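# Stretch robot moves three cartons to cart, closes footlocker

## Task

Take all three cartons out of the footlocker and put them in the top tray of the utility cart, then close the footlocker lid completely. Every carton has to rest flat on the tray floor, not upright on an end and not overhanging any tray edge. The lid must not be dropped shut from more than slightly open, nor slammed, or the task fails. The robot must not tip over or finish leaning, or the task fails. Nothing may still be held or touched by the robot at the end, and nothing may depend on the robot to stay where it is; release everything and back away when finished.

## Robot and tools

Robot: a Hello Robot Stretch 3 with one arm. It has a two-wheel differential base (0.33 m long, 0.34 m wide), a lift that slides up and down a mast, and a telescoping arm that reaches out to the robot's RIGHT side, ending in a wrist (yaw, pitch, roll) and a two-finger gripper. The base cannot drive sideways; to shift the gripper forward or back you drive the base. Spins happen about the point midway between the drive wheels, 0.05 m behind the front edge. Stowed (arm in, wrist folded), a spin sweeps a 0.28 m radius; an unfolded level wrist reaches past that.

Cameras: head_camera and nav_camera both ride on the head and move with head_pan_rad and head_tilt_rad; wrist_camera rides on the gripper. Every normal execute_actions result ends with one image per camera.

Frames: the base frame has its origin on the floor between the drive wheels, x forward, y left, z up. hand_pose is reported in it, located where closed fingertips meet. The odometry frame is the base frame at scene start; heading is positive to the left, range -3.142 to 3.142.

execute_actions takes "actions", a list run in order. Each action may hold "robot", "steps" (1 to 450 control steps, 30 per second; default 1) and "until" (a stop-early condition, only together with steps). {"steps": n} alone waits. "robot" is one of: a single command; a list of up to 8 commands run in sequence (items may be {"pause_s": s}, s up to 15); or {"stop": true}, which brakes everything and clears the queue. A command may contain:
- "base": exactly one of {"translate_m": d} (metres, relative offset from where the base is when the command starts, forward positive, |d| at most 1) or {"rotate_rad": d} (radians, relative turn, left/counter-clockwise positive, |d| at most 3.2).
- "joints": absolute targets by name, any subset: lift_m 0 to 1.1 (arm height on mast), arm_m 0 to 0.52 (extension), wrist_yaw_rad -1.345 to 4.42 (0 along the arm, positive toward the front, 3.0 folded over the base), wrist_pitch_rad -1.57 to 0.451 (0 level, negative tips fingers down), wrist_roll_rad -2.911 to 2.911, gripper_m -0.089 to 0.179 (larger is wider; the true fingertip gap is about 0.007 less when nearly shut, 0.025 less when wide, zero below 0.007), head_pan_rad -3.953 to 1.73 (0 forward, positive left, -1.57 looks along the arm), head_tilt_rad -1.53 to 0.419 (negative down). Unnamed joints keep their targets.
- "contact_limits": {"arm_m": e}, an effort percent 1 to 100 at which the arm motion halts; smaller is gentler.
Motions in one command start together and keep going across later actions and while thinking. A new command takes over immediately and throws away the remainder of any older queue. To wait for everything to finish, use "steps": 450 with "until": {"robot": {"status": "ended"}}. Other until fields compare printed values, e.g. {"robot": {"lift_m": [">", 0.3]}}; "any" instead of "robot" fires when the first motion or queue ends. Any bad value rejects the whole call.

zoom_image: {"camera", "region": [x0, y0, x1, y1]} in pixels of that camera's latest image, at most 504x504, for a sharper look.

Call it only after all motion has ended and the robot is released and clear.

Speed: the base is fast (0.30 m/s, 1.9 rad/s) only when stowed: lift_m under 0.30, arm_m under 0.03, wrist_yaw_rad over 2.54; otherwise 0.10 m/s and 0.63 rad/s.

Gripping: command gripper_m smaller than the object's width to grasp (smaller squeezes harder, but over-squeezing triggers a stall guard that weakens the grip). To let go, open at least 0.02 past where the fingers made contact. Neither gripper readings nor "done" prove something is held; check images.

Wrist safety: fold or unfold the wrist only with lift_m between 0.32 and 0.95, wrist_pitch_rad -0.4 and roll near 0; once folded, lift may go down to 0.25. With wrist_yaw_rad below -0.4, keep pitch at -0.5 or lower.

Result lines: base_status shows progress as (moved of goal). joint_goals, joint_status (moving, done, off_target, contact_stop, time_out, stopped, not_commanded, torque_fault), measured_speeds, motor_effort (percent, bracket = peak, noisy with fixed bias), refusals/queue/queue_left, "refused:", "dropped:" and "replaced:" lines (indices from 0), on_its_own (robot-changed goals, slack or switched-off joints, tilt warnings, loaded motors), contact_limits, base_odometry, turned_by_wheels and turned_by_imu, base_tilt (degrees, forward/right positive), lidar_m (12 sectors of 30 degrees, first straight ahead, counter-clockwise, plane 0.17 m high), wrist_depth_mm and head_depth_mm (7x7 grids of median depth). A contact_stop leaves the lift or arm slack until re-commanded; a slack lift may sag under load. Wrist servos overloaded for seconds shut off for 10 s (torque_fault); wait with steps.

Avoid: pushing the arm into rigid things with the gripper above about 0.45 m, repeated pushes after a contact_stop, driving while gripping or hooking something fixed, and snagging furniture, especially reversing; all can tip the robot. If base_tilt shows a lean, back off the push, reverse the last move in small steps, and lower lift_m to about 0.2 if still tipped. Do not drop cartons, let the lid fall, slam or strike things hard. Loose objects may occasionally be nudged by outside disturbances.

Each tool is called after "Call:" as name(argument=value, ...), one argument or row to a line, values as JSON.

## Session

Call:
execute_actions(
  actions=[],
)

Scene clock: 0.00 s.
robot.base_odometry: x=+0.000 y=+0.000 heading=+0.000 (m, m, rad; robot's odometry frame)
robot.turned_by_wheels: +0.000 (rad since the last result)
robot.turned_by_imu: +0.000 (rad since the last result)
robot.base_tilt: forward=+0.0 right=+1.6 (deg)
robot.lidar_m: 2.00 1.25 1.14 1.15 1.33 1.32 2.54 2.91 2.12 2.63 2.48 1.81
robot.head_depth_mm: 1923 2052 2057 2042 2029 2050 2024 / 1962 2131 2129 2103 2095 2111 2097 / 1956 2201 2181 2188 2165 2158 2164 / 1953 2293 2276 2267 2176 2262 2210 / 1957 2353 2339 2324 2214 2296 2288 / 1949 2235 2227 2201 2048 2138 2113 / 1807 1877 1858 1855 1802 1848 1837
robot.base_status: not_commanded
robot.joint_positions: lift_m=+0.449 arm_m=-0.002 wrist_yaw_rad=+2.784 wrist_pitch_rad=-0.622 wrist_roll_rad=+0.008 gripper_m=+0.037 head_pan_rad=+0.017 head_tilt_rad=-0.017
robot.joint_goals: lift_m=+0.449 arm_m=-0.002 wrist_yaw_rad=+2.784 wrist_pitch_rad=-0.622 wrist_roll_rad=+0.008 gripper_m=+0.037 head_pan_rad=+0.017 head_tilt_rad=-0.017
robot.joint_status: lift_m=not_commanded arm_m=not_commanded wrist_yaw_rad=not_commanded wrist_pitch_rad=not_commanded wrist_roll_rad=not_commanded gripper_m=not_commanded head_pan_rad=not_commanded head_tilt_rad=not_commanded
robot.measured_speeds: translate_m=+0.000 rotate_rad=+0.000 lift_m=+0.000 arm_m=+0.000 wrist_yaw_rad=+0.000 wrist_pitch_rad=+0.000 wrist_roll_rad=+0.000 head_pan_rad=+0.000 head_tilt_rad=+0.000
robot: refusals=0 queue=idle queue_left=0
robot.motor_effort: left_wheel=+0 right_wheel=-1 lift_m=+40 arm_m=+0 wrist_yaw_rad=+0 wrist_pitch_rad=+5 wrist_roll_rad=+0 gripper_m=+1 head_pan_rad=+0 head_tilt_rad=+3 (%)
robot.hand_pose: x=+0.0468 y=+0.0386 z=+0.4185 quat_wxyz=(+0.334, +0.703, +0.092, +0.621) (m; robot's base frame)
robot.wrist_depth_mm: - - - - - - - / - - - - - - - / - 912 945 904 901 942 920 / 760 762 769 780 758 757 772 / 684 - 674 669 688 670 647 / 602 577 - 603 586 595 591 / 524 542 - 536 533 530 531
pictures: head_camera (sideways: a quarter turn clockwise sets it upright), nav_camera (sideways: a quarter turn counterclockwise sets it upright), wrist_camera
Images, in order (width x height): head_camera 896x504, nav_camera 672x504, wrist_camera 644x364.

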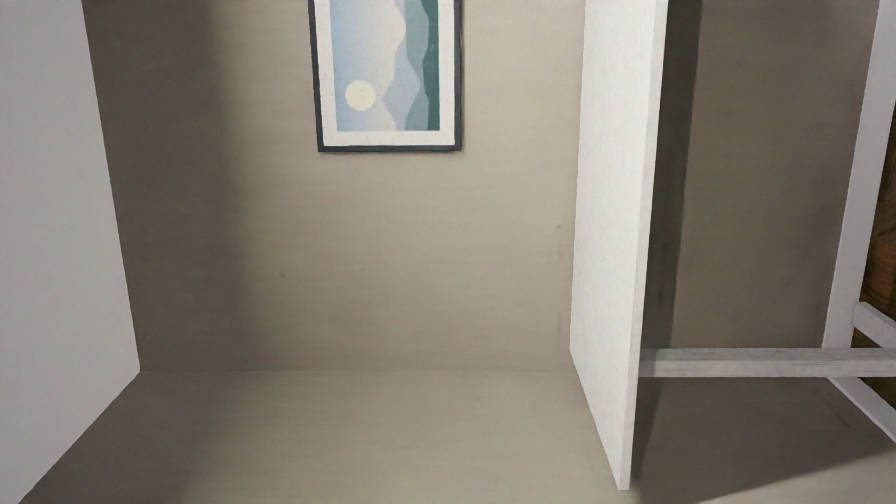

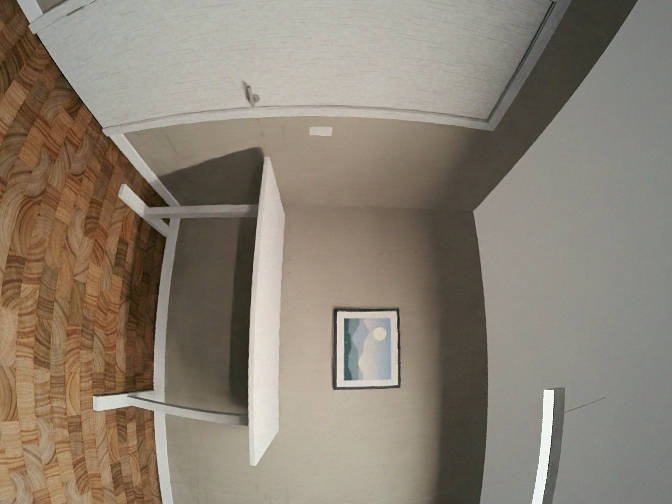

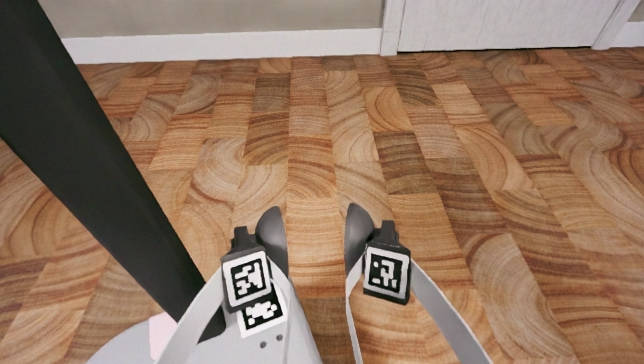

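Call:
execute_actions(
  actions=[
    {"robot":{"joints":{"head_pan_rad":-1.6,"head_tilt_rad":-0.5}},"steps":100,"until":{"robot":{"status":"ended"}}},
  ],
)

Call:
execute_actions(
  actions=[
    {"robot":{"joints":{"head_pan_rad":-3.1,"head_tilt_rad":-0.5}},"steps":100,"until":{"robot":{"status":"ended"}}},
  ],
)

Scene clock: 14.17 s.
robot.base_odometry: x=+0.000 y=+0.000 heading=+0.000 (m, m, rad; robot's odometry frame)
robot.turned_by_wheels: +0.000 (rad since the last result)
robot.turned_by_imu: +0.001 (rad since the last result)
robot.base_tilt: forward=-0.1 right=+1.6 (deg)
robot.lidar_m: 2.00 1.25 1.14 1.15 1.32 1.32 2.54 2.91 2.12 2.62 2.48 1.82
robot.head_depth_mm: 2152 2287 2467 2238 2096 1670 1374 / 2205 2372 2538 2678 2113 1660 1380 / 2250 2401 2593 2773 2118 1664 1375 / 2298 2469 2688 2808 2102 1668 1376 / 2365 2528 2763 2853 2084 1667 1372 / 2432 2613 2852 2843 2101 1667 1372 / 2485 2690 2929 2817 2094 1651 1367
robot.base_status: not_commanded
robot.joint_positions: lift_m=+0.449 arm_m=-0.002 wrist_yaw_rad=+2.784 wrist_pitch_rad=-0.622 wrist_roll_rad=+0.008 gripper_m=+0.037 head_pan_rad=-1.593 head_tilt_rad=-0.494
robot.joint_goals: lift_m=+0.449 arm_m=-0.002 wrist_yaw_rad=+2.784 wrist_pitch_rad=-0.622 wrist_roll_rad=+0.008 gripper_m=+0.037 head_pan_rad=-1.600 head_tilt_rad=-0.500
robot.joint_status: lift_m=not_commanded arm_m=not_commanded wrist_yaw_rad=not_commanded wrist_pitch_rad=not_commanded wrist_roll_rad=not_commanded gripper_m=not_commanded head_pan_rad=done head_tilt_rad=done
robot.measured_speeds: translate_m=+0.000 rotate_rad=+0.000 lift_m=+0.000 arm_m=+0.000 wrist_yaw_rad=+0.000 wrist_pitch_rad=+0.000 wrist_roll_rad=+0.000 head_pan_rad=+0.000 head_tilt_rad=+0.000
robot: refusals=0 queue=done queue_left=0
robot.motor_effort: left_wheel=-1(1) right_wheel=-1(1) lift_m=+41(40) arm_m=+0(0) wrist_yaw_rad=+0(1) wrist_pitch_rad=+5(5) wrist_roll_rad=+0(0) gripper_m=+0(0) head_pan_rad=-3(41) head_tilt_rad=-3(25) (%)
robot.hand_pose: x=+0.0468 y=+0.0386 z=+0.4185 quat_wxyz=(+0.334, +0.703, +0.092, +0.621) (m; robot's base frame)
robot.wrist_depth_mm: - - - - - - - / - - - - - - - / - 905 899 903 931 908 910 / 747 774 774 782 778 753 763 / 681 - 696 673 683 674 674 / 583 587 - 595 591 589 589 / 535 541 - 524 529 528 524
pictures: head_camera (sideways: a quarter turn clockwise sets it upright), nav_camera (sideways: a quarter turn counterclockwise sets it upright), wrist_camera
Images, in order (width x height): head_camera 896x504, nav_camera 672x504, wrist_camera 644x364.

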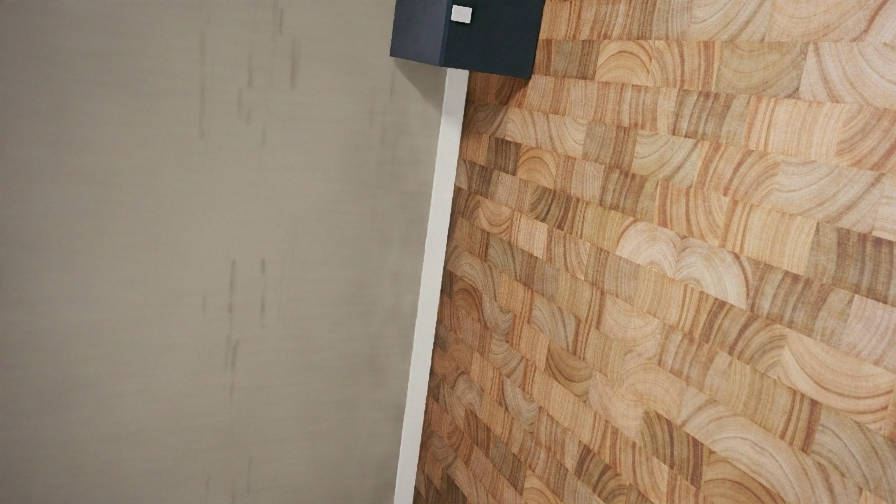

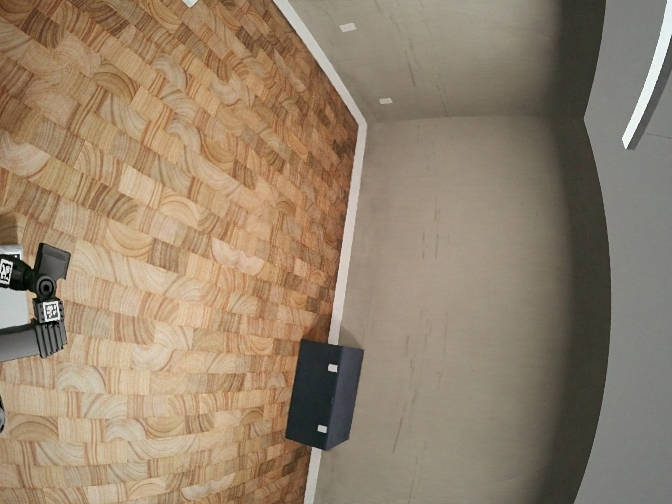

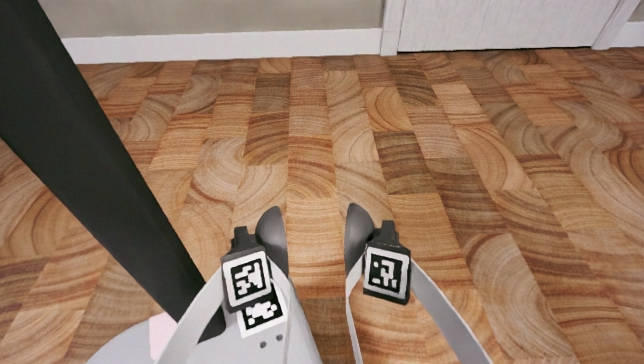

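Scene clock: 15.43 s.
robot.base_odometry: x=+0.000 y=+0.000 heading=+0.000 (m, m, rad; robot's odometry frame)
robot.turned_by_wheels: +0.000 (rad since the last result)
robot.turned_by_imu: +0.000 (rad since the last result)
robot.base_tilt: forward=-0.1 right=+1.7 (deg)
robot.lidar_m: 2.00 1.25 1.14 1.15 1.32 1.32 2.53 2.91 2.12 2.62 2.47 1.81
robot.head_depth_mm: 2089 2200 2401 2576 2132 1685 1380 / 2160 2300 2466 2634 2122 1670 1380 / 2221 2375 2542 2713 2125 1666 1371 / 2293 2436 2636 2778 2112 1654 1370 / 2353 2543 2738 2867 2141 1661 1375 / 2442 2624 2853 2850 2116 1659 1375 / 2530 2717 3005 2897 2104 1663 1374
robot.base_status: not_commanded
robot.joint_positions: lift_m=+0.449 arm_m=-0.002 wrist_yaw_rad=+2.784 wrist_pitch_rad=-0.622 wrist_roll_rad=+0.008 gripper_m=+0.037 head_pan_rad=-3.093 head_tilt_rad=-0.494
robot.joint_goals: lift_m=+0.449 arm_m=-0.002 wrist_yaw_rad=+2.784 wrist_pitch_rad=-0.622 wrist_roll_rad=+0.008 gripper_m=+0.037 head_pan_rad=-3.100 head_tilt_rad=-0.500
robot.joint_status: lift_m=not_commanded arm_m=not_commanded wrist_yaw_rad=not_commanded wrist_pitch_rad=not_commanded wrist_roll_rad=not_commanded gripper_m=not_commanded head_pan_rad=done head_tilt_rad=done
robot.measured_speeds: translate_m=+0.000 rotate_rad=+0.000 lift_m=+0.000 arm_m=+0.000 wrist_yaw_rad=+0.000 wrist_pitch_rad=+0.000 wrist_roll_rad=+0.000 head_pan_rad=+0.000 head_tilt_rad=+0.000
robot: refusals=0 queue=done queue_left=0
robot.motor_effort: left_wheel=-1(1) right_wheel=-1(1) lift_m=+40(40) arm_m=+0(0) wrist_yaw_rad=-1(0) wrist_pitch_rad=+5(5) wrist_roll_rad=+0(0) gripper_m=+0(1) head_pan_rad=-4(42) head_tilt_rad=-2(3) (%)
robot.hand_pose: x=+0.0468 y=+0.0386 z=+0.4185 quat_wxyz=(+0.334, +0.703, +0.092, +0.621) (m; robot's base frame)
robot.wrist_depth_mm: - - - - - - - / - - - - - - - / - 941 911 926 918 910 920 / 753 784 786 773 781 767 756 / 678 - 679 674 676 663 669 / 592 587 - 588 587 587 582 / 538 545 - 525 532 527 537
pictures: head_camera (sideways: a quarter turn clockwise sets it upright), nav_camera (sideways: a quarter turn counterclockwise sets it upright), wrist_camera
Images, in order (width x height): head_camera 896x504, nav_camera 672x504, wrist_camera 644x364.

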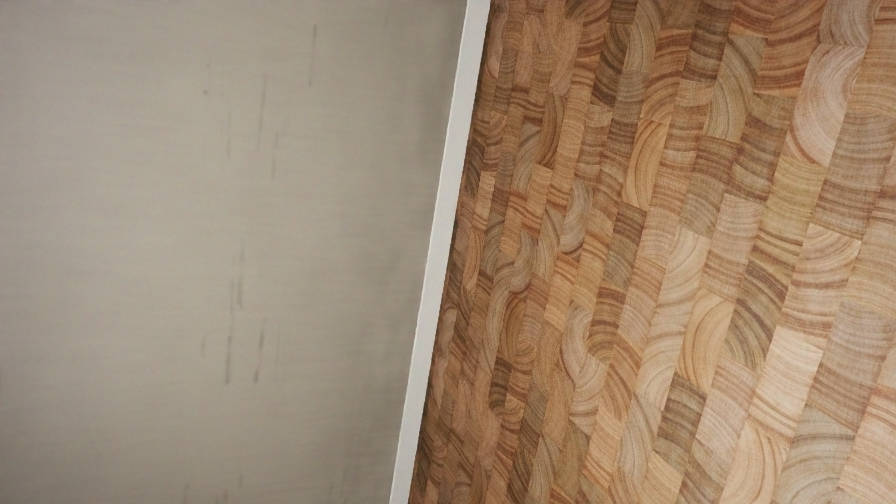

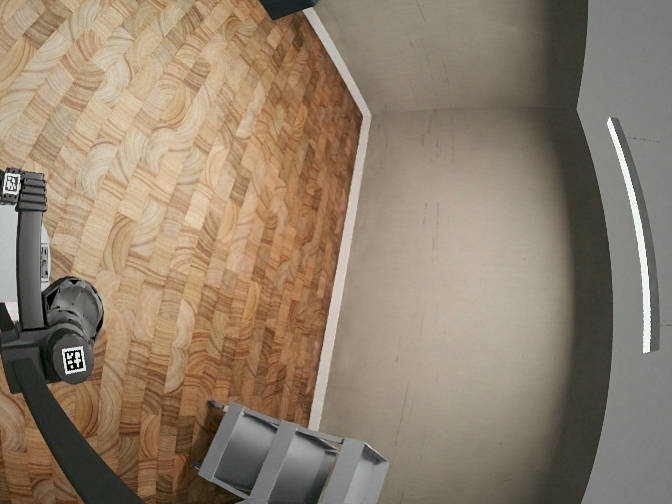

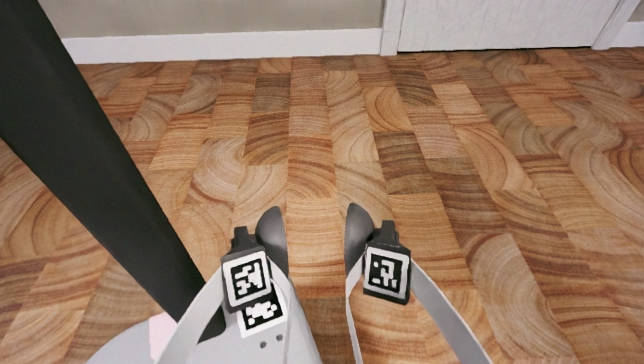

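Call:
execute_actions(
  actions=[
    {"robot":{"joints":{"head_pan_rad":-3.75,"head_tilt_rad":-0.6}},"steps":100,"until":{"robot":{"status":"ended"}}},
  ],
)

Call:
execute_actions(
  actions=[
    {"robot":{"joints":{"head_pan_rad":-2.05,"head_tilt_rad":-0.5}},"steps":100,"until":{"robot":{"status":"ended"}}},
  ],
)

Scene clock: 23.33 s.
robot.base_odometry: x=+0.000 y=+0.000 heading=+0.000 (m, m, rad; robot's odometry frame)
robot.turned_by_wheels: +0.000 (rad since the last result)
robot.turned_by_imu: +0.001 (rad since the last result)
robot.base_tilt: forward=-0.1 right=+1.6 (deg)
robot.lidar_m: 2.00 1.25 1.14 1.15 1.33 1.32 2.53 2.90 2.12 2.62 2.47 1.82
robot.head_depth_mm: 1733 1815 1917 2025 1948 - - / 2055 2036 1510 1759 1801 1533 1306 / 2309 2415 1620 1685 1753 1525 1285 / 2260 2394 1622 1751 1763 1532 1286 / 2190 2388 2551 2316 1814 1526 1290 / 2151 2312 2539 2389 1859 1523 1288 / 2087 2282 2468 2406 1862 1512 1283
robot.base_status: not_commanded
robot.joint_positions: lift_m=+0.449 arm_m=-0.002 wrist_yaw_rad=+2.784 wrist_pitch_rad=-0.622 wrist_roll_rad=+0.008 gripper_m=+0.037 head_pan_rad=-3.743 head_tilt_rad=-0.592
robot.joint_goals: lift_m=+0.449 arm_m=-0.002 wrist_yaw_rad=+2.784 wrist_pitch_rad=-0.622 wrist_roll_rad=+0.008 gripper_m=+0.037 head_pan_rad=-3.750 head_tilt_rad=-0.600
robot.joint_status: lift_m=not_commanded arm_m=not_commanded wrist_yaw_rad=not_commanded wrist_pitch_rad=not_commanded wrist_roll_rad=not_commanded gripper_m=not_commanded head_pan_rad=done head_tilt_rad=done
robot.measured_speeds: translate_m=+0.000 rotate_rad=+0.000 lift_m=+0.000 arm_m=+0.000 wrist_yaw_rad=+0.000 wrist_pitch_rad=+0.000 wrist_roll_rad=+0.000 head_pan_rad=+0.000 head_tilt_rad=+0.000
robot: refusals=0 queue=done queue_left=0
robot.motor_effort: left_wheel=-1(1) right_wheel=-1(1) lift_m=+40(40) arm_m=+0(0) wrist_yaw_rad=+0(1) wrist_pitch_rad=+5(5) wrist_roll_rad=+0(0) gripper_m=+0(0) head_pan_rad=-3(34) head_tilt_rad=-4(14) (%)
robot.hand_pose: x=+0.0468 y=+0.0386 z=+0.4185 quat_wxyz=(+0.334, +0.703, +0.092, +0.621) (m; robot's base frame)
robot.wrist_depth_mm: - - - - - - - / - - - - - - - / - 897 898 921 932 934 877 / 743 813 795 772 762 774 770 / 676 - 688 661 688 681 663 / 581 591 - 593 593 587 593 / 541 540 - 524 527 533 519
pictures: head_camera (sideways: a quarter turn clockwise sets it upright), nav_camera (sideways: a quarter turn counterclockwise sets it upright), wrist_camera
Images, in order (width x height): head_camera 896x504, nav_camera 672x504, wrist_camera 644x364.

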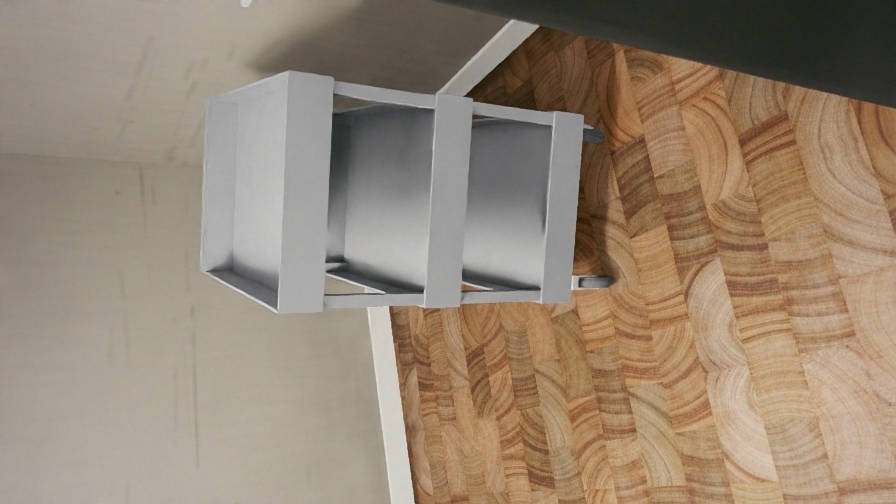

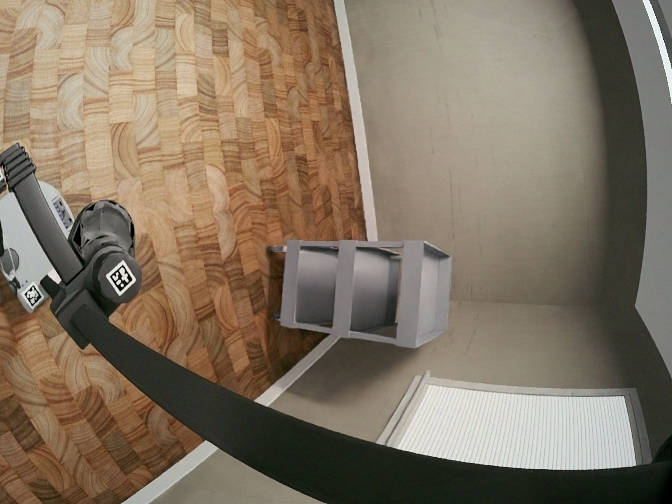

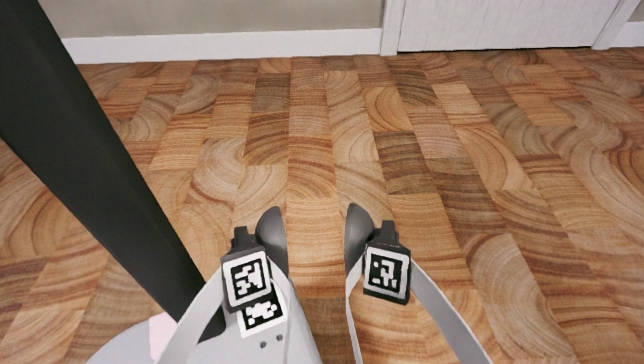

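Scene clock: 24.70 s.
robot.base_odometry: x=+0.000 y=+0.000 heading=+0.000 (m, m, rad; robot's odometry frame)
robot.turned_by_wheels: +0.000 (rad since the last result)
robot.turned_by_imu: +0.000 (rad since the last result)
robot.base_tilt: forward=+0.0 right=+1.6 (deg)
robot.lidar_m: 2.00 1.25 1.14 1.14 1.33 1.32 2.54 2.91 2.13 2.62 2.48 1.82
robot.head_depth_mm: 2391 2583 2799 2821 2065 1651 1365 / 2350 2530 2740 2820 2076 1649 1363 / 2296 2450 2702 2400 2068 1638 1370 / 2260 2458 2612 2349 2070 1641 1360 / 2226 2410 2572 2322 2041 1633 1358 / 2184 2363 2542 2657 2056 1639 1349 / 2140 2304 2493 2636 2062 1624 1355
robot.base_status: not_commanded
robot.joint_positions: lift_m=+0.449 arm_m=-0.002 wrist_yaw_rad=+2.784 wrist_pitch_rad=-0.622 wrist_roll_rad=+0.008 gripper_m=+0.037 head_pan_rad=-2.057 head_tilt_rad=-0.508
robot.joint_goals: lift_m=+0.449 arm_m=-0.002 wrist_yaw_rad=+2.784 wrist_pitch_rad=-0.622 wrist_roll_rad=+0.008 gripper_m=+0.037 head_pan_rad=-2.050 head_tilt_rad=-0.500
robot.joint_status: lift_m=not_commanded arm_m=not_commanded wrist_yaw_rad=not_commanded wrist_pitch_rad=not_commanded wrist_roll_rad=not_commanded gripper_m=not_commanded head_pan_rad=done head_tilt_rad=done
robot.measured_speeds: translate_m=+0.000 rotate_rad=+0.000 lift_m=+0.000 arm_m=+0.000 wrist_yaw_rad=+0.000 wrist_pitch_rad=+0.000 wrist_roll_rad=+0.000 head_pan_rad=+0.000 head_tilt_rad=+0.000
robot: refusals=0 queue=done queue_left=0
robot.motor_effort: left_wheel=-1(1) right_wheel=-1(1) lift_m=+40(40) arm_m=-1(0) wrist_yaw_rad=-1(1) wrist_pitch_rad=+5(5) wrist_roll_rad=+0(0) gripper_m=+0(0) head_pan_rad=+3(42) head_tilt_rad=+4(12) (%)
robot.hand_pose: x=+0.0468 y=+0.0386 z=+0.4185 quat_wxyz=(+0.334, +0.703, +0.092, +0.621) (m; robot's base frame)
robot.wrist_depth_mm: - - - - - - - / - - - - - - - / - 954 933 912 923 890 903 / 766 787 780 763 752 766 769 / 680 - 677 676 690 677 668 / 598 595 - 597 582 596 589 / 542 543 - 530 532 538 525
pictures: head_camera (sideways: a quarter turn clockwise sets it upright), nav_camera (sideways: a quarter turn counterclockwise sets it upright), wrist_camera
Images, in order (width x height): head_camera 896x504, nav_camera 672x504, wrist_camera 644x364.

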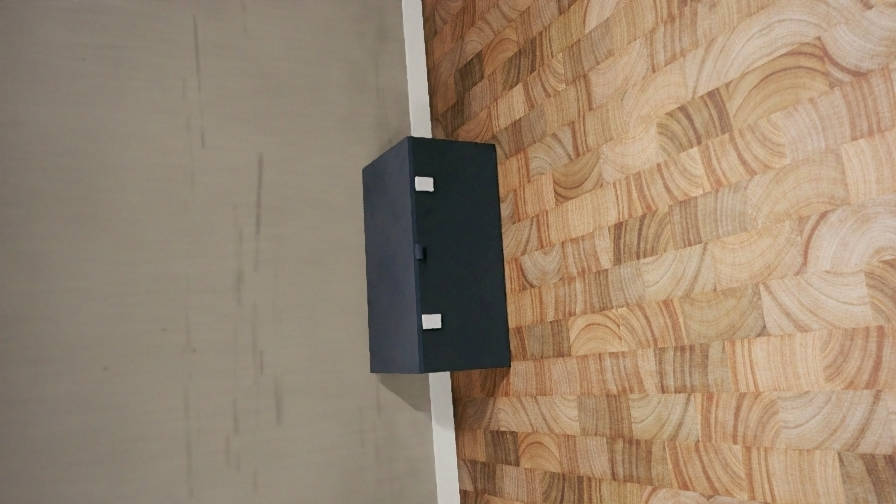

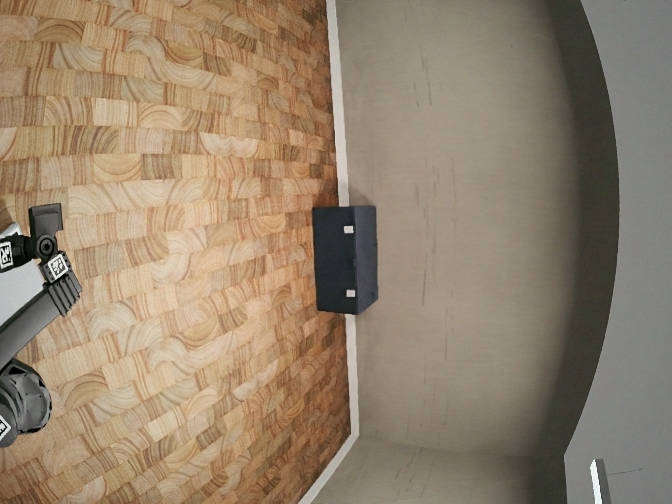

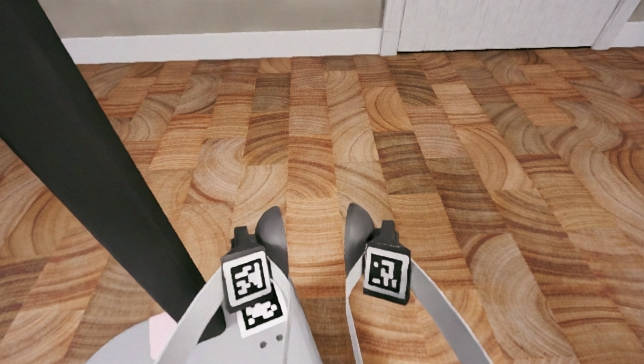

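Call:
execute_actions(
  actions=[
    {"robot":[{"joints":{"wrist_yaw_rad":3.0,"wrist_pitch_rad":-0.4,"wrist_roll_rad":0,"arm_m":0}},{"joints":{"lift_m":0.27,"head_pan_rad":-1.57,"head_tilt_rad":-0.95}},{"base":{"rotate_rad":-2.09}},{"base":{"translate_m":0.8}},{"base":{"translate_m":0.74}},{"base":{"rotate_rad":1.805}}],"steps":450,"until":{"robot":{"status":"ended"}}},
    {"steps":300,"until":{"robot":{"status":"ended"}}},
  ],
)

Scene clock: 73.10 s.
robot.base_odometry: x=-0.764 y=-1.337 heading=-0.285 (m, m, rad; robot's odometry frame)
robot.turned_by_wheels: -0.285 (rad since the last result)
robot.turned_by_imu: -0.273 (rad since the last result)
robot.base_tilt: forward=+0.0 right=+1.6 (deg)
robot.lidar_m: 2.46 2.33 2.67 2.65 2.80 2.35 2.29 0.79 0.62 0.61 0.66 1.67
robot.head_depth_mm: 1009 1165 1321 1173 1145 1260 1132 / 1007 1171 1314 1175 1165 1259 1134 / 1009 1172 1314 1169 1172 1249 1157 / 1013 1167 1324 1168 1189 1251 1159 / 1014 1173 1318 1163 1200 1246 1140 / 1013 1176 1389 1561 1354 1244 1122 / 1014 1180 1386 1559 1399 1243 1118
robot.base_status: done (rotate_rad +1.8049 of +1.8050)
robot.joint_positions: lift_m=+0.270 arm_m=+0.000 wrist_yaw_rad=+2.998 wrist_pitch_rad=-0.418 wrist_roll_rad=+0.006 gripper_m=+0.037 head_pan_rad=-1.577 head_tilt_rad=-0.939
robot.joint_goals: lift_m=+0.270 arm_m=+0.000 wrist_yaw_rad=+3.000 wrist_pitch_rad=-0.400 wrist_roll_rad=+0.000 gripper_m=+0.037 head_pan_rad=-1.570 head_tilt_rad=-0.950
robot.joint_status: lift_m=done arm_m=done wrist_yaw_rad=done wrist_pitch_rad=done wrist_roll_rad=done gripper_m=not_commanded head_pan_rad=done head_tilt_rad=done
robot.measured_speeds: translate_m=+0.000 rotate_rad=+0.000 lift_m=+0.000 arm_m=+0.000 wrist_yaw_rad=+0.000 wrist_pitch_rad=+0.000 wrist_roll_rad=+0.000 head_pan_rad=+0.000 head_tilt_rad=+0.000
robot: refusals=0 queue=done queue_left=0
robot.motor_effort: left_wheel=-3(10) right_wheel=+2(12) lift_m=+27(41) arm_m=+2(3) wrist_yaw_rad=+1(4) wrist_pitch_rad=+7(7) wrist_roll_rad=-2(3) gripper_m=+0(0) head_pan_rad=+3(30) head_tilt_rad=-4(29) (%)
robot.hand_pose: x=+0.0108 y=+0.0774 z=+0.2831 quat_wxyz=(+0.196, +0.702, +0.097, +0.678) (m; robot's base frame)
robot.wrist_depth_mm: - - - - - - - / - - - - - - - / 970 923 933 884 882 893 901 / 724 711 714 691 711 691 684 / 584 577 - 580 579 559 563 / 486 498 - - 467 487 477 / 432 - - - 407 415 404
pictures: head_camera (sideways: a quarter turn clockwise sets it upright), nav_camera (sideways: a quarter turn counterclockwise sets it upright), wrist_camera
Images, in order (width x height): head_camera 896x504, nav_camera 672x504, wrist_camera 644x364.

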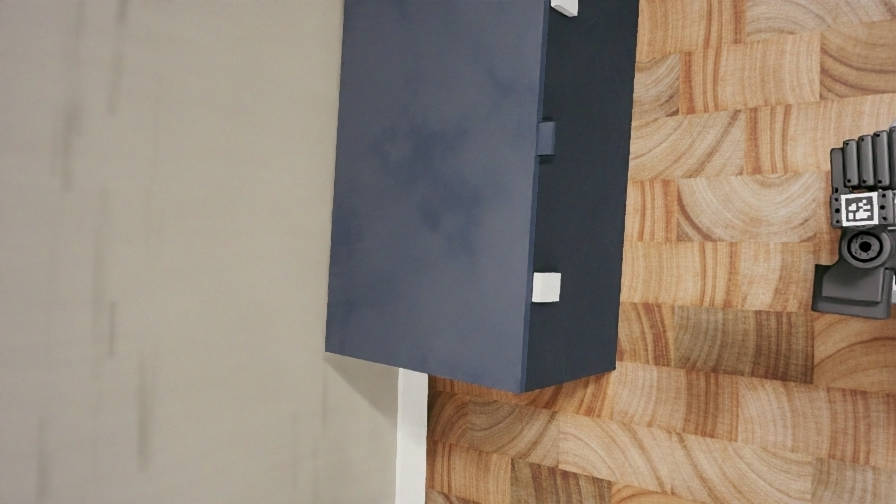

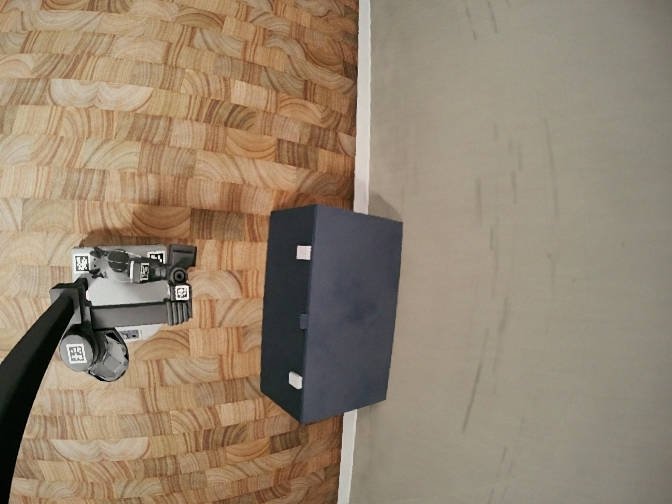

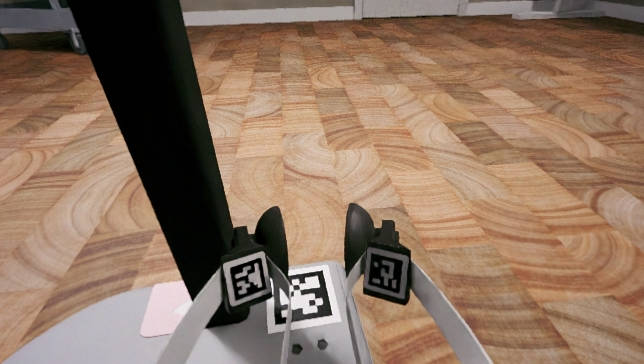

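Call:
zoom_image(
  camera="head_camera",
  region=[480, 60, 660, 330],
)

Region (480, 60, 660, 330) of head_camera's 896x504 image, scaled by 1.867, with more detail than that image has.

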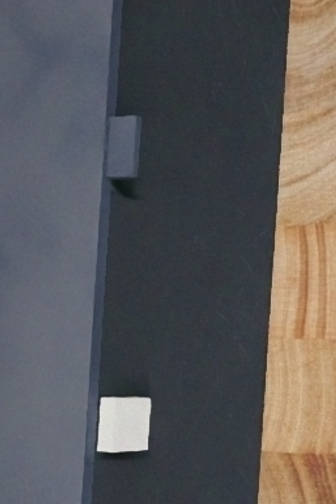

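Call:
execute_actions(
  actions=[
    {"robot":[{"base":{"rotate_rad":0.63}},{"base":{"translate_m":-0.475}},{"base":{"rotate_rad":-0.63}},{"joints":{"lift_m":0.36,"head_pan_rad":-1.3,"head_tilt_rad":-1.2}},{"joints":{"wrist_yaw_rad":1.5,"gripper_m":0.0}}],"steps":450,"until":{"robot":{"status":"ended"}}},
  ],
)

Scene clock: 127.43 s.
robot.base_odometry: x=-1.211 y=-1.498 heading=-0.285 (m, m, rad; robot's odometry frame)
robot.turned_by_wheels: +0.000 (rad since the last result)
robot.turned_by_imu: +0.002 (rad since the last result)
robot.base_tilt: forward=+0.0 right=+1.7 (deg)
robot.lidar_m: 2.83 2.80 3.00 2.25 2.22 1.98 1.92 1.10 0.30 0.30 0.32 0.48
robot.head_depth_mm: 806 966 1092 1019 1241 1198 1126 / 831 1003 1087 1001 948 1190 - / 858 1042 1091 996 946 - - / 887 1086 1087 991 1080 - - / 916 1133 1078 988 1226 1171 1112 / 949 1144 1078 997 1252 1173 1098 / 988 1171 1076 1011 1265 1176 1098
robot.base_status: done (rotate_rad -0.6299 of -0.6300)
robot.joint_positions: lift_m=+0.360 arm_m=+0.000 wrist_yaw_rad=+1.503 wrist_pitch_rad=-0.418 wrist_roll_rad=+0.005 gripper_m=+0.000 head_pan_rad=-1.307 head_tilt_rad=-1.185
robot.joint_goals: lift_m=+0.360 arm_m=+0.000 wrist_yaw_rad=+1.500 wrist_pitch_rad=-0.400 wrist_roll_rad=+0.000 gripper_m=+0.000 head_pan_rad=-1.300 head_tilt_rad=-1.200
robot.joint_status: lift_m=done arm_m=done wrist_yaw_rad=done wrist_pitch_rad=done wrist_roll_rad=done gripper_m=done head_pan_rad=done head_tilt_rad=done
robot.measured_speeds: translate_m=+0.000 rotate_rad=+0.000 lift_m=+0.000 arm_m=+0.000 wrist_yaw_rad=+0.000 wrist_pitch_rad=+0.000 wrist_roll_rad=+0.000 head_pan_rad=+0.000 head_tilt_rad=+0.000
robot: refusals=0 queue=done queue_left=0
robot.motor_effort: left_wheel=+1(11) right_wheel=-4(9) lift_m=+52(56) arm_m=+2(2) wrist_yaw_rad=-3(4) wrist_pitch_rad=+7(7) wrist_roll_rad=-2(2) gripper_m=-3(79) head_pan_rad=+3(21) head_tilt_rad=-6(26) (%)
robot.hand_pose: x=+0.2025 y=-0.1602 z=+0.3723 quat_wxyz=(+0.605, +0.580, -0.406, +0.364) (m; robot's base frame)
robot.wrist_depth_mm: - - - - - - 755 / - - - - - 444 434 / - - - - 983 335 311 / 883 877 843 849 586 284 239 / 723 706 709 - 576 286 204 / 597 595 583 546 514 282 175 / 509 513 505 507 492 281 159
pictures: head_camera (sideways: a quarter turn clockwise sets it upright), nav_camera (sideways: a quarter turn counterclockwise sets it upright), wrist_camera
Images, in order (width x height): head_camera 896x504, nav_camera 672x504, wrist_camera 644x364.

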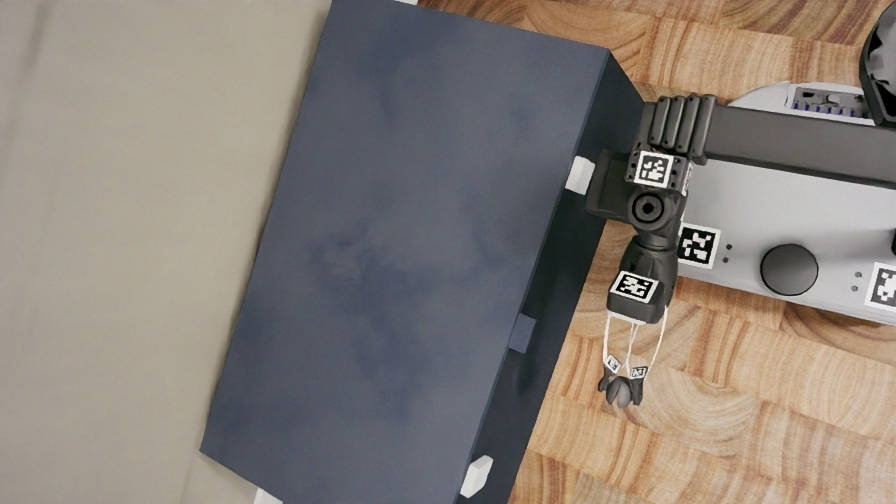

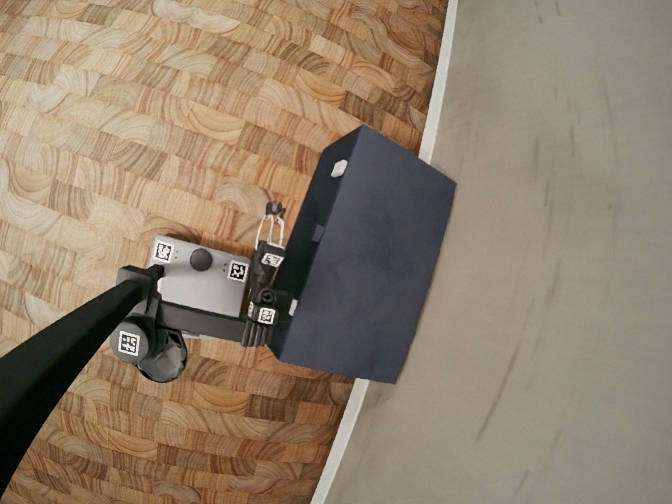

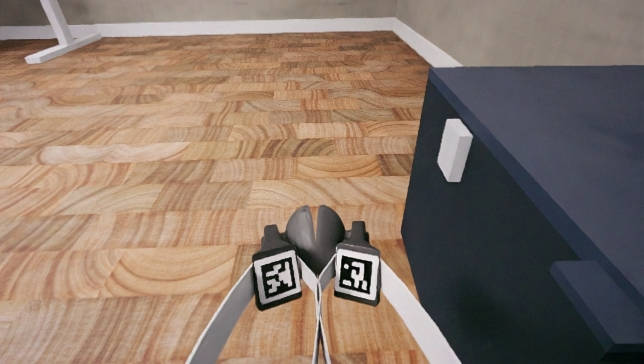

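Call:
execute_actions(
  actions=[
    {"robot":[{"base":{"rotate_rad":-0.05},"joints":{"lift_m":0.25}},{"joints":{"wrist_yaw_rad":1.1}}],"steps":450,"until":{"robot":{"status":"ended"}}},
  ],
)

Scene clock: 169.30 s.
robot.base_odometry: x=-1.211 y=-1.498 heading=-0.335 (m, m, rad; robot's odometry frame)
robot.turned_by_wheels: -0.050 (rad since the last result)
robot.turned_by_imu: -0.048 (rad since the last result)
robot.base_tilt: forward=+0.0 right=+1.6 (deg)
robot.lidar_m: 2.82 2.80 3.02 2.38 2.22 1.99 1.93 1.15 0.31 0.30 0.32 0.45
robot.head_depth_mm: 811 977 1097 1033 1268 1194 1117 / 830 1004 1088 1003 956 1202 - / 852 1042 1089 998 955 - - / 876 1071 1082 995 1056 - - / 899 1107 1077 992 1177 1180 1110 / 926 1129 1077 990 1239 1181 1098 / 951 1138 1074 996 1251 1176 1100
robot.base_status: done (rotate_rad -0.0499 of -0.0500)
robot.joint_positions: lift_m=+0.250 arm_m=+0.000 wrist_yaw_rad=+1.103 wrist_pitch_rad=-0.417 wrist_roll_rad=+0.005 gripper_m=+0.000 head_pan_rad=-1.307 head_tilt_rad=-1.185
robot.joint_goals: lift_m=+0.250 arm_m=+0.000 wrist_yaw_rad=+1.100 wrist_pitch_rad=-0.400 wrist_roll_rad=+0.000 gripper_m=+0.000 head_pan_rad=-1.300 head_tilt_rad=-1.200
robot.joint_status: lift_m=done arm_m=done wrist_yaw_rad=done wrist_pitch_rad=done wrist_roll_rad=done gripper_m=done head_pan_rad=done head_tilt_rad=done
robot.measured_speeds: translate_m=+0.000 rotate_rad=+0.000 lift_m=+0.000 arm_m=+0.000 wrist_yaw_rad=+0.000 wrist_pitch_rad=+0.000 wrist_roll_rad=+0.000 head_pan_rad=+0.000 head_tilt_rad=+0.000
robot: refusals=0 queue=done queue_left=0
robot.motor_effort: left_wheel=+2(5) right_wheel=-5(8) lift_m=+27(53) arm_m=+2(2) wrist_yaw_rad=-4(2) wrist_pitch_rad=+7(7) wrist_roll_rad=-2(2) gripper_m=-3(3) head_pan_rad=+3(3) head_tilt_rad=-6(7) (%)
robot.hand_pose: x=+0.1789 y=-0.2461 z=+0.2632 quat_wxyz=(+0.665, +0.488, -0.514, +0.236) (m; robot's base frame)
robot.wrist_depth_mm: - - - 249 179 173 171 / - - - 268 138 121 101 / 913 898 833 299 178 125 97 / 673 688 683 332 190 131 101 / 552 551 546 - 201 138 105 / 458 462 467 430 203 146 109 / 399 400 396 386 258 154 113
pictures: head_camera (sideways: a quarter turn clockwise sets it upright), nav_camera (sideways: a quarter turn counterclockwise sets it upright), wrist_camera
Images, in order (width x height): head_camera 896x504, nav_camera 672x504, wrist_camera 644x364.

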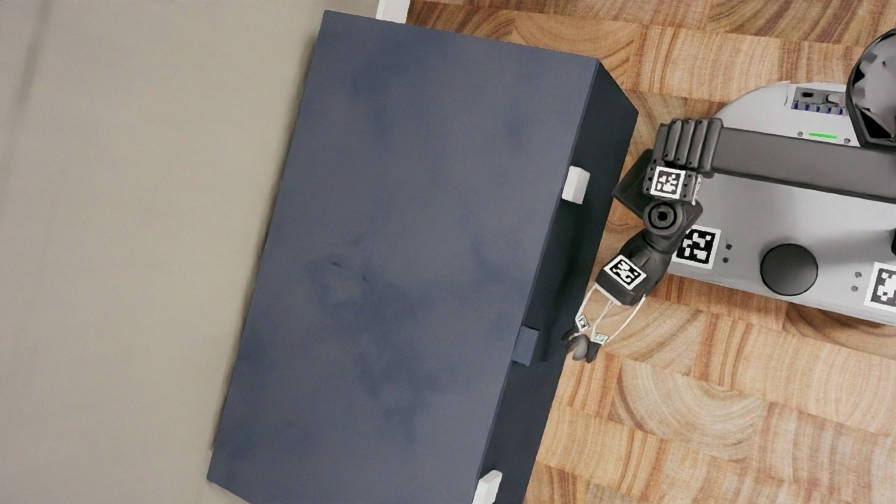

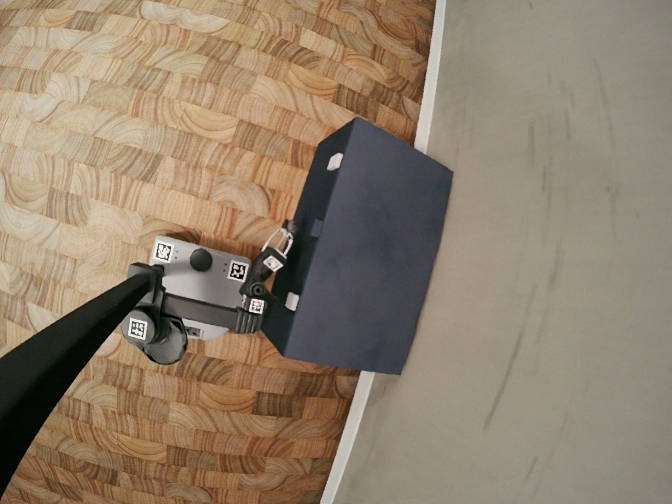

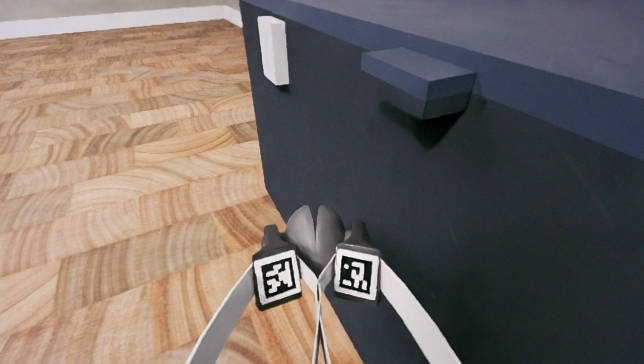

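Call:
execute_actions(
  actions=[
    {"robot":[{"joints":{"wrist_yaw_rad":0.97,"lift_m":0.27,"head_tilt_rad":-1.4,"head_pan_rad":-1.2}}],"steps":450,"until":{"robot":{"status":"ended"}}},
  ],
)

Scene clock: 191.77 s.
robot.base_odometry: x=-1.211 y=-1.498 heading=-0.335 (m, m, rad; robot's odometry frame)
robot.turned_by_wheels: +0.000 (rad since the last result)
robot.turned_by_imu: +0.001 (rad since the last result)
robot.base_tilt: forward=+0.0 right=+1.6 (deg)
robot.lidar_m: 2.82 2.80 3.03 2.38 2.23 1.99 1.92 1.15 0.31 0.30 0.32 0.45
robot.head_depth_mm: 949 1019 978 1268 1239 1195 1147 / 994 1013 970 948 1243 - 1130 / 1032 1015 966 1000 - - - / 1039 1004 966 1110 - - - / 1044 1008 962 1260 1225 1182 1136 / 1046 1003 974 1270 1222 1176 1132 / 1058 999 1009 1269 1221 1174 1127
robot.base_status: done (rotate_rad -0.0499 of -0.0500)
robot.joint_positions: lift_m=+0.270 arm_m=+0.000 wrist_yaw_rad=+0.973 wrist_pitch_rad=-0.417 wrist_roll_rad=+0.005 gripper_m=+0.000 head_pan_rad=-1.207 head_tilt_rad=-1.383
robot.joint_goals: lift_m=+0.270 arm_m=+0.000 wrist_yaw_rad=+0.970 wrist_pitch_rad=-0.400 wrist_roll_rad=+0.000 gripper_m=+0.000 head_pan_rad=-1.200 head_tilt_rad=-1.400
robot.joint_status: lift_m=done arm_m=done wrist_yaw_rad=done wrist_pitch_rad=done wrist_roll_rad=done gripper_m=done head_pan_rad=done head_tilt_rad=done
robot.measured_speeds: translate_m=+0.000 rotate_rad=+0.000 lift_m=+0.000 arm_m=+0.000 wrist_yaw_rad=+0.000 wrist_pitch_rad=+0.000 wrist_roll_rad=+0.000 head_pan_rad=+0.000 head_tilt_rad=+0.000
robot: refusals=0 queue=done queue_left=0
robot.motor_effort: left_wheel=+2(2) right_wheel=-4(5) lift_m=+53(56) arm_m=+2(2) wrist_yaw_rad=-3(3) wrist_pitch_rad=+7(7) wrist_roll_rad=-2(2) gripper_m=-3(3) head_pan_rad=+3(15) head_tilt_rad=-7(21) (%)
robot.hand_pose: x=+0.1640 y=-0.2713 z=+0.2824 quat_wxyz=(+0.679, +0.453, -0.544, +0.193) (m; robot's base frame)
robot.wrist_depth_mm: - - 342 284 277 276 272 / - - 328 184 161 162 159 / 920 973 414 161 139 115 113 / 704 709 532 233 150 110 91 / 581 581 566 - 161 117 91 / 481 483 475 326 166 124 95 / 416 411 413 380 208 134 101
pictures: head_camera (sideways: a quarter turn clockwise sets it upright), nav_camera (sideways: a quarter turn counterclockwise sets it upright), wrist_camera
Images, in order (width x height): head_camera 896x504, nav_camera 672x504, wrist_camera 644x364.

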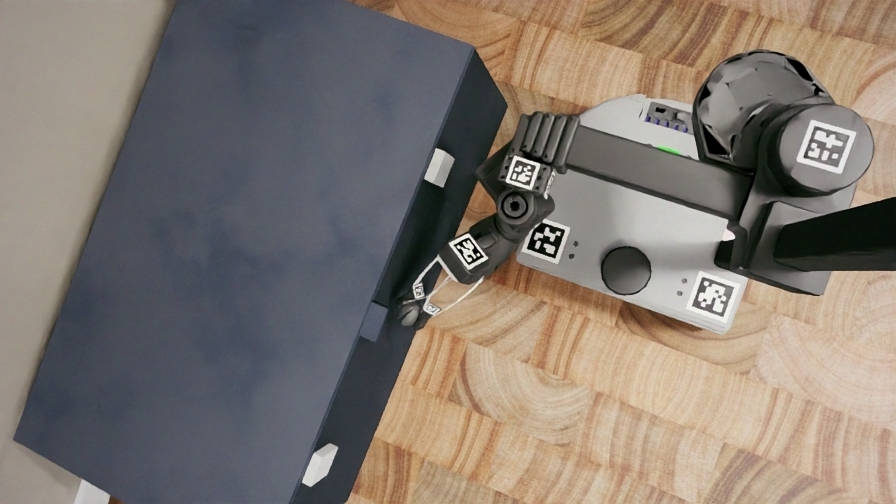

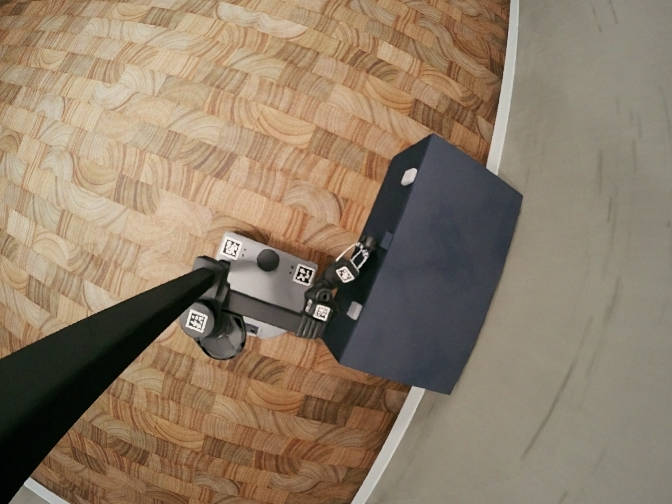

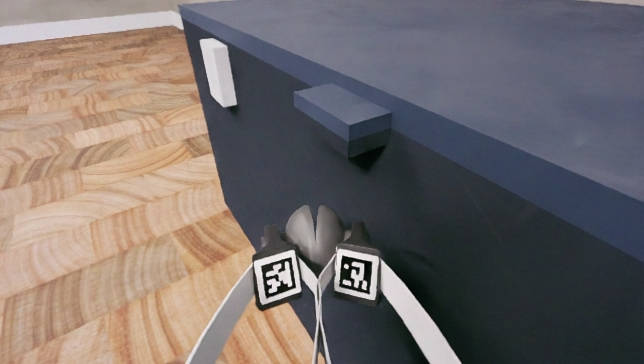

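Call:
execute_actions(
  actions=[
    {"robot":{"joints":{"arm_m":0.03},"contact_limits":{"arm_m":15}},"steps":450,"until":{"robot":{"status":"ended"}}},
  ],
)

Scene clock: 198.20 s.
robot.base_odometry: x=-1.211 y=-1.498 heading=-0.335 (m, m, rad; robot's odometry frame)
robot.turned_by_wheels: +0.000 (rad since the last result)
robot.turned_by_imu: +0.001 (rad since the last result)
robot.base_tilt: forward=-0.1 right=+1.6 (deg)
robot.lidar_m: 2.83 2.80 3.03 2.38 2.22 1.99 1.93 1.15 0.31 0.30 0.32 0.45
robot.head_depth_mm: 946 1020 975 1269 1244 1193 1146 / 995 1014 972 944 1240 - 1134 / 1036 1006 964 955 - - - / 1042 1010 962 1091 - - - / 1045 1004 964 1264 1231 1182 1141 / 1046 1004 974 1268 1226 1178 1132 / 1063 994 1010 1272 1217 1172 1134
robot.base_status: done (rotate_rad -0.0498 of -0.0500)
robot.joint_positions: lift_m=+0.270 arm_m=+0.029 wrist_yaw_rad=+1.009 wrist_pitch_rad=-0.434 wrist_roll_rad=+0.005 gripper_m=+0.000 head_pan_rad=-1.207 head_tilt_rad=-1.383
robot.joint_goals: lift_m=+0.270 arm_m=+0.030 wrist_yaw_rad=+0.970 wrist_pitch_rad=-0.400 wrist_roll_rad=+0.000 gripper_m=+0.000 head_pan_rad=-1.200 head_tilt_rad=-1.400
robot.joint_status: lift_m=done arm_m=done wrist_yaw_rad=done wrist_pitch_rad=done wrist_roll_rad=done gripper_m=done head_pan_rad=done head_tilt_rad=done
robot.measured_speeds: translate_m=+0.000 rotate_rad=+0.000 lift_m=+0.000 arm_m=+0.000 wrist_yaw_rad=+0.000 wrist_pitch_rad=+0.000 wrist_roll_rad=+0.000 head_pan_rad=+0.000 head_tilt_rad=+0.000
robot: refusals=0 queue=done queue_left=0
robot.on_its_own: wrist_yaw_rad is at rest, and its effort (-43) is outside its rest range (-12 to +12)
robot.motor_effort: left_wheel=+4(4) right_wheel=-5(5) lift_m=+51(52) arm_m=+7(6) wrist_yaw_rad=-43(45) wrist_pitch_rad=+14(14) wrist_roll_rad=-2(2) gripper_m=-6(6) head_pan_rad=+3(3) head_tilt_rad=-7(8) (%)
robot.contact_limits: arm_m 15 (drawing in: default 20, maximum 32; extending or still: default 26, maximum 43)
robot.hand_pose: x=+0.1667 y=-0.2927 z=+0.2787 quat_wxyz=(+0.677, +0.468, -0.532, +0.199) (m; robot's base frame)
robot.wrist_depth_mm: - - 296 249 244 238 235 / - - 300 162 148 146 144 / 900 913 372 132 115 105 104 / 699 691 487 186 118 88 82 / 571 560 542 - 127 90 72 / 486 474 465 - 133 96 73 / 407 413 408 290 166 102 76
pictures: head_camera (sideways: a quarter turn clockwise sets it upright), nav_camera (sideways: a quarter turn counterclockwise sets it upright), wrist_camera
Images, in order (width x height): head_camera 896x504, nav_camera 672x504, wrist_camera 644x364.

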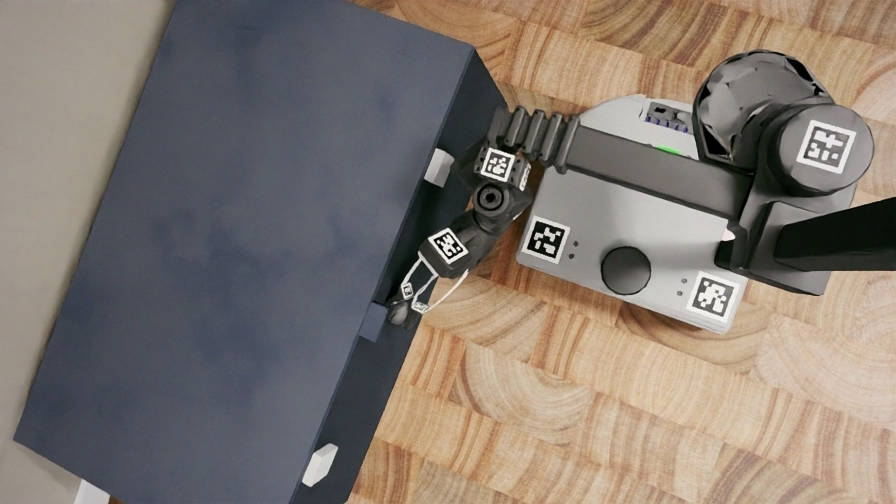

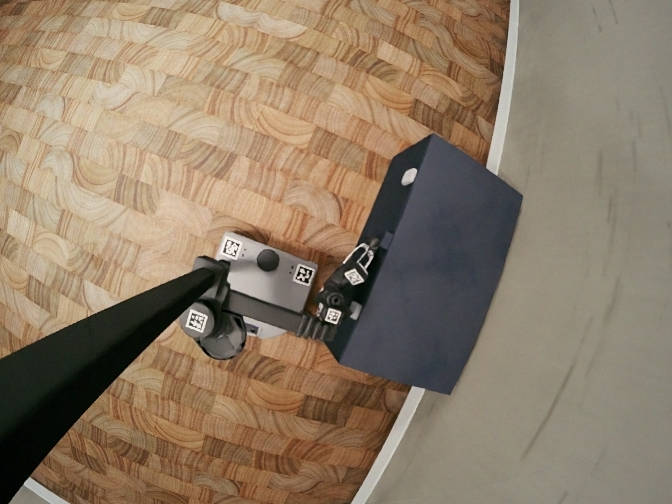

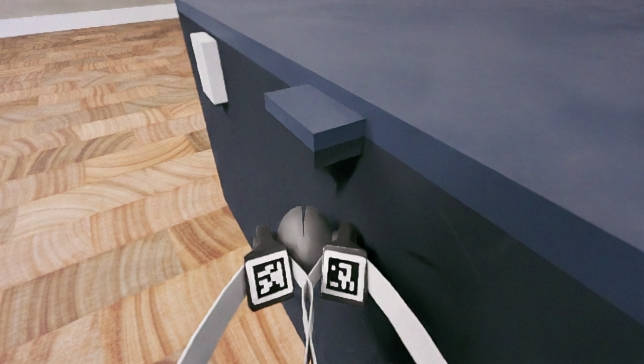

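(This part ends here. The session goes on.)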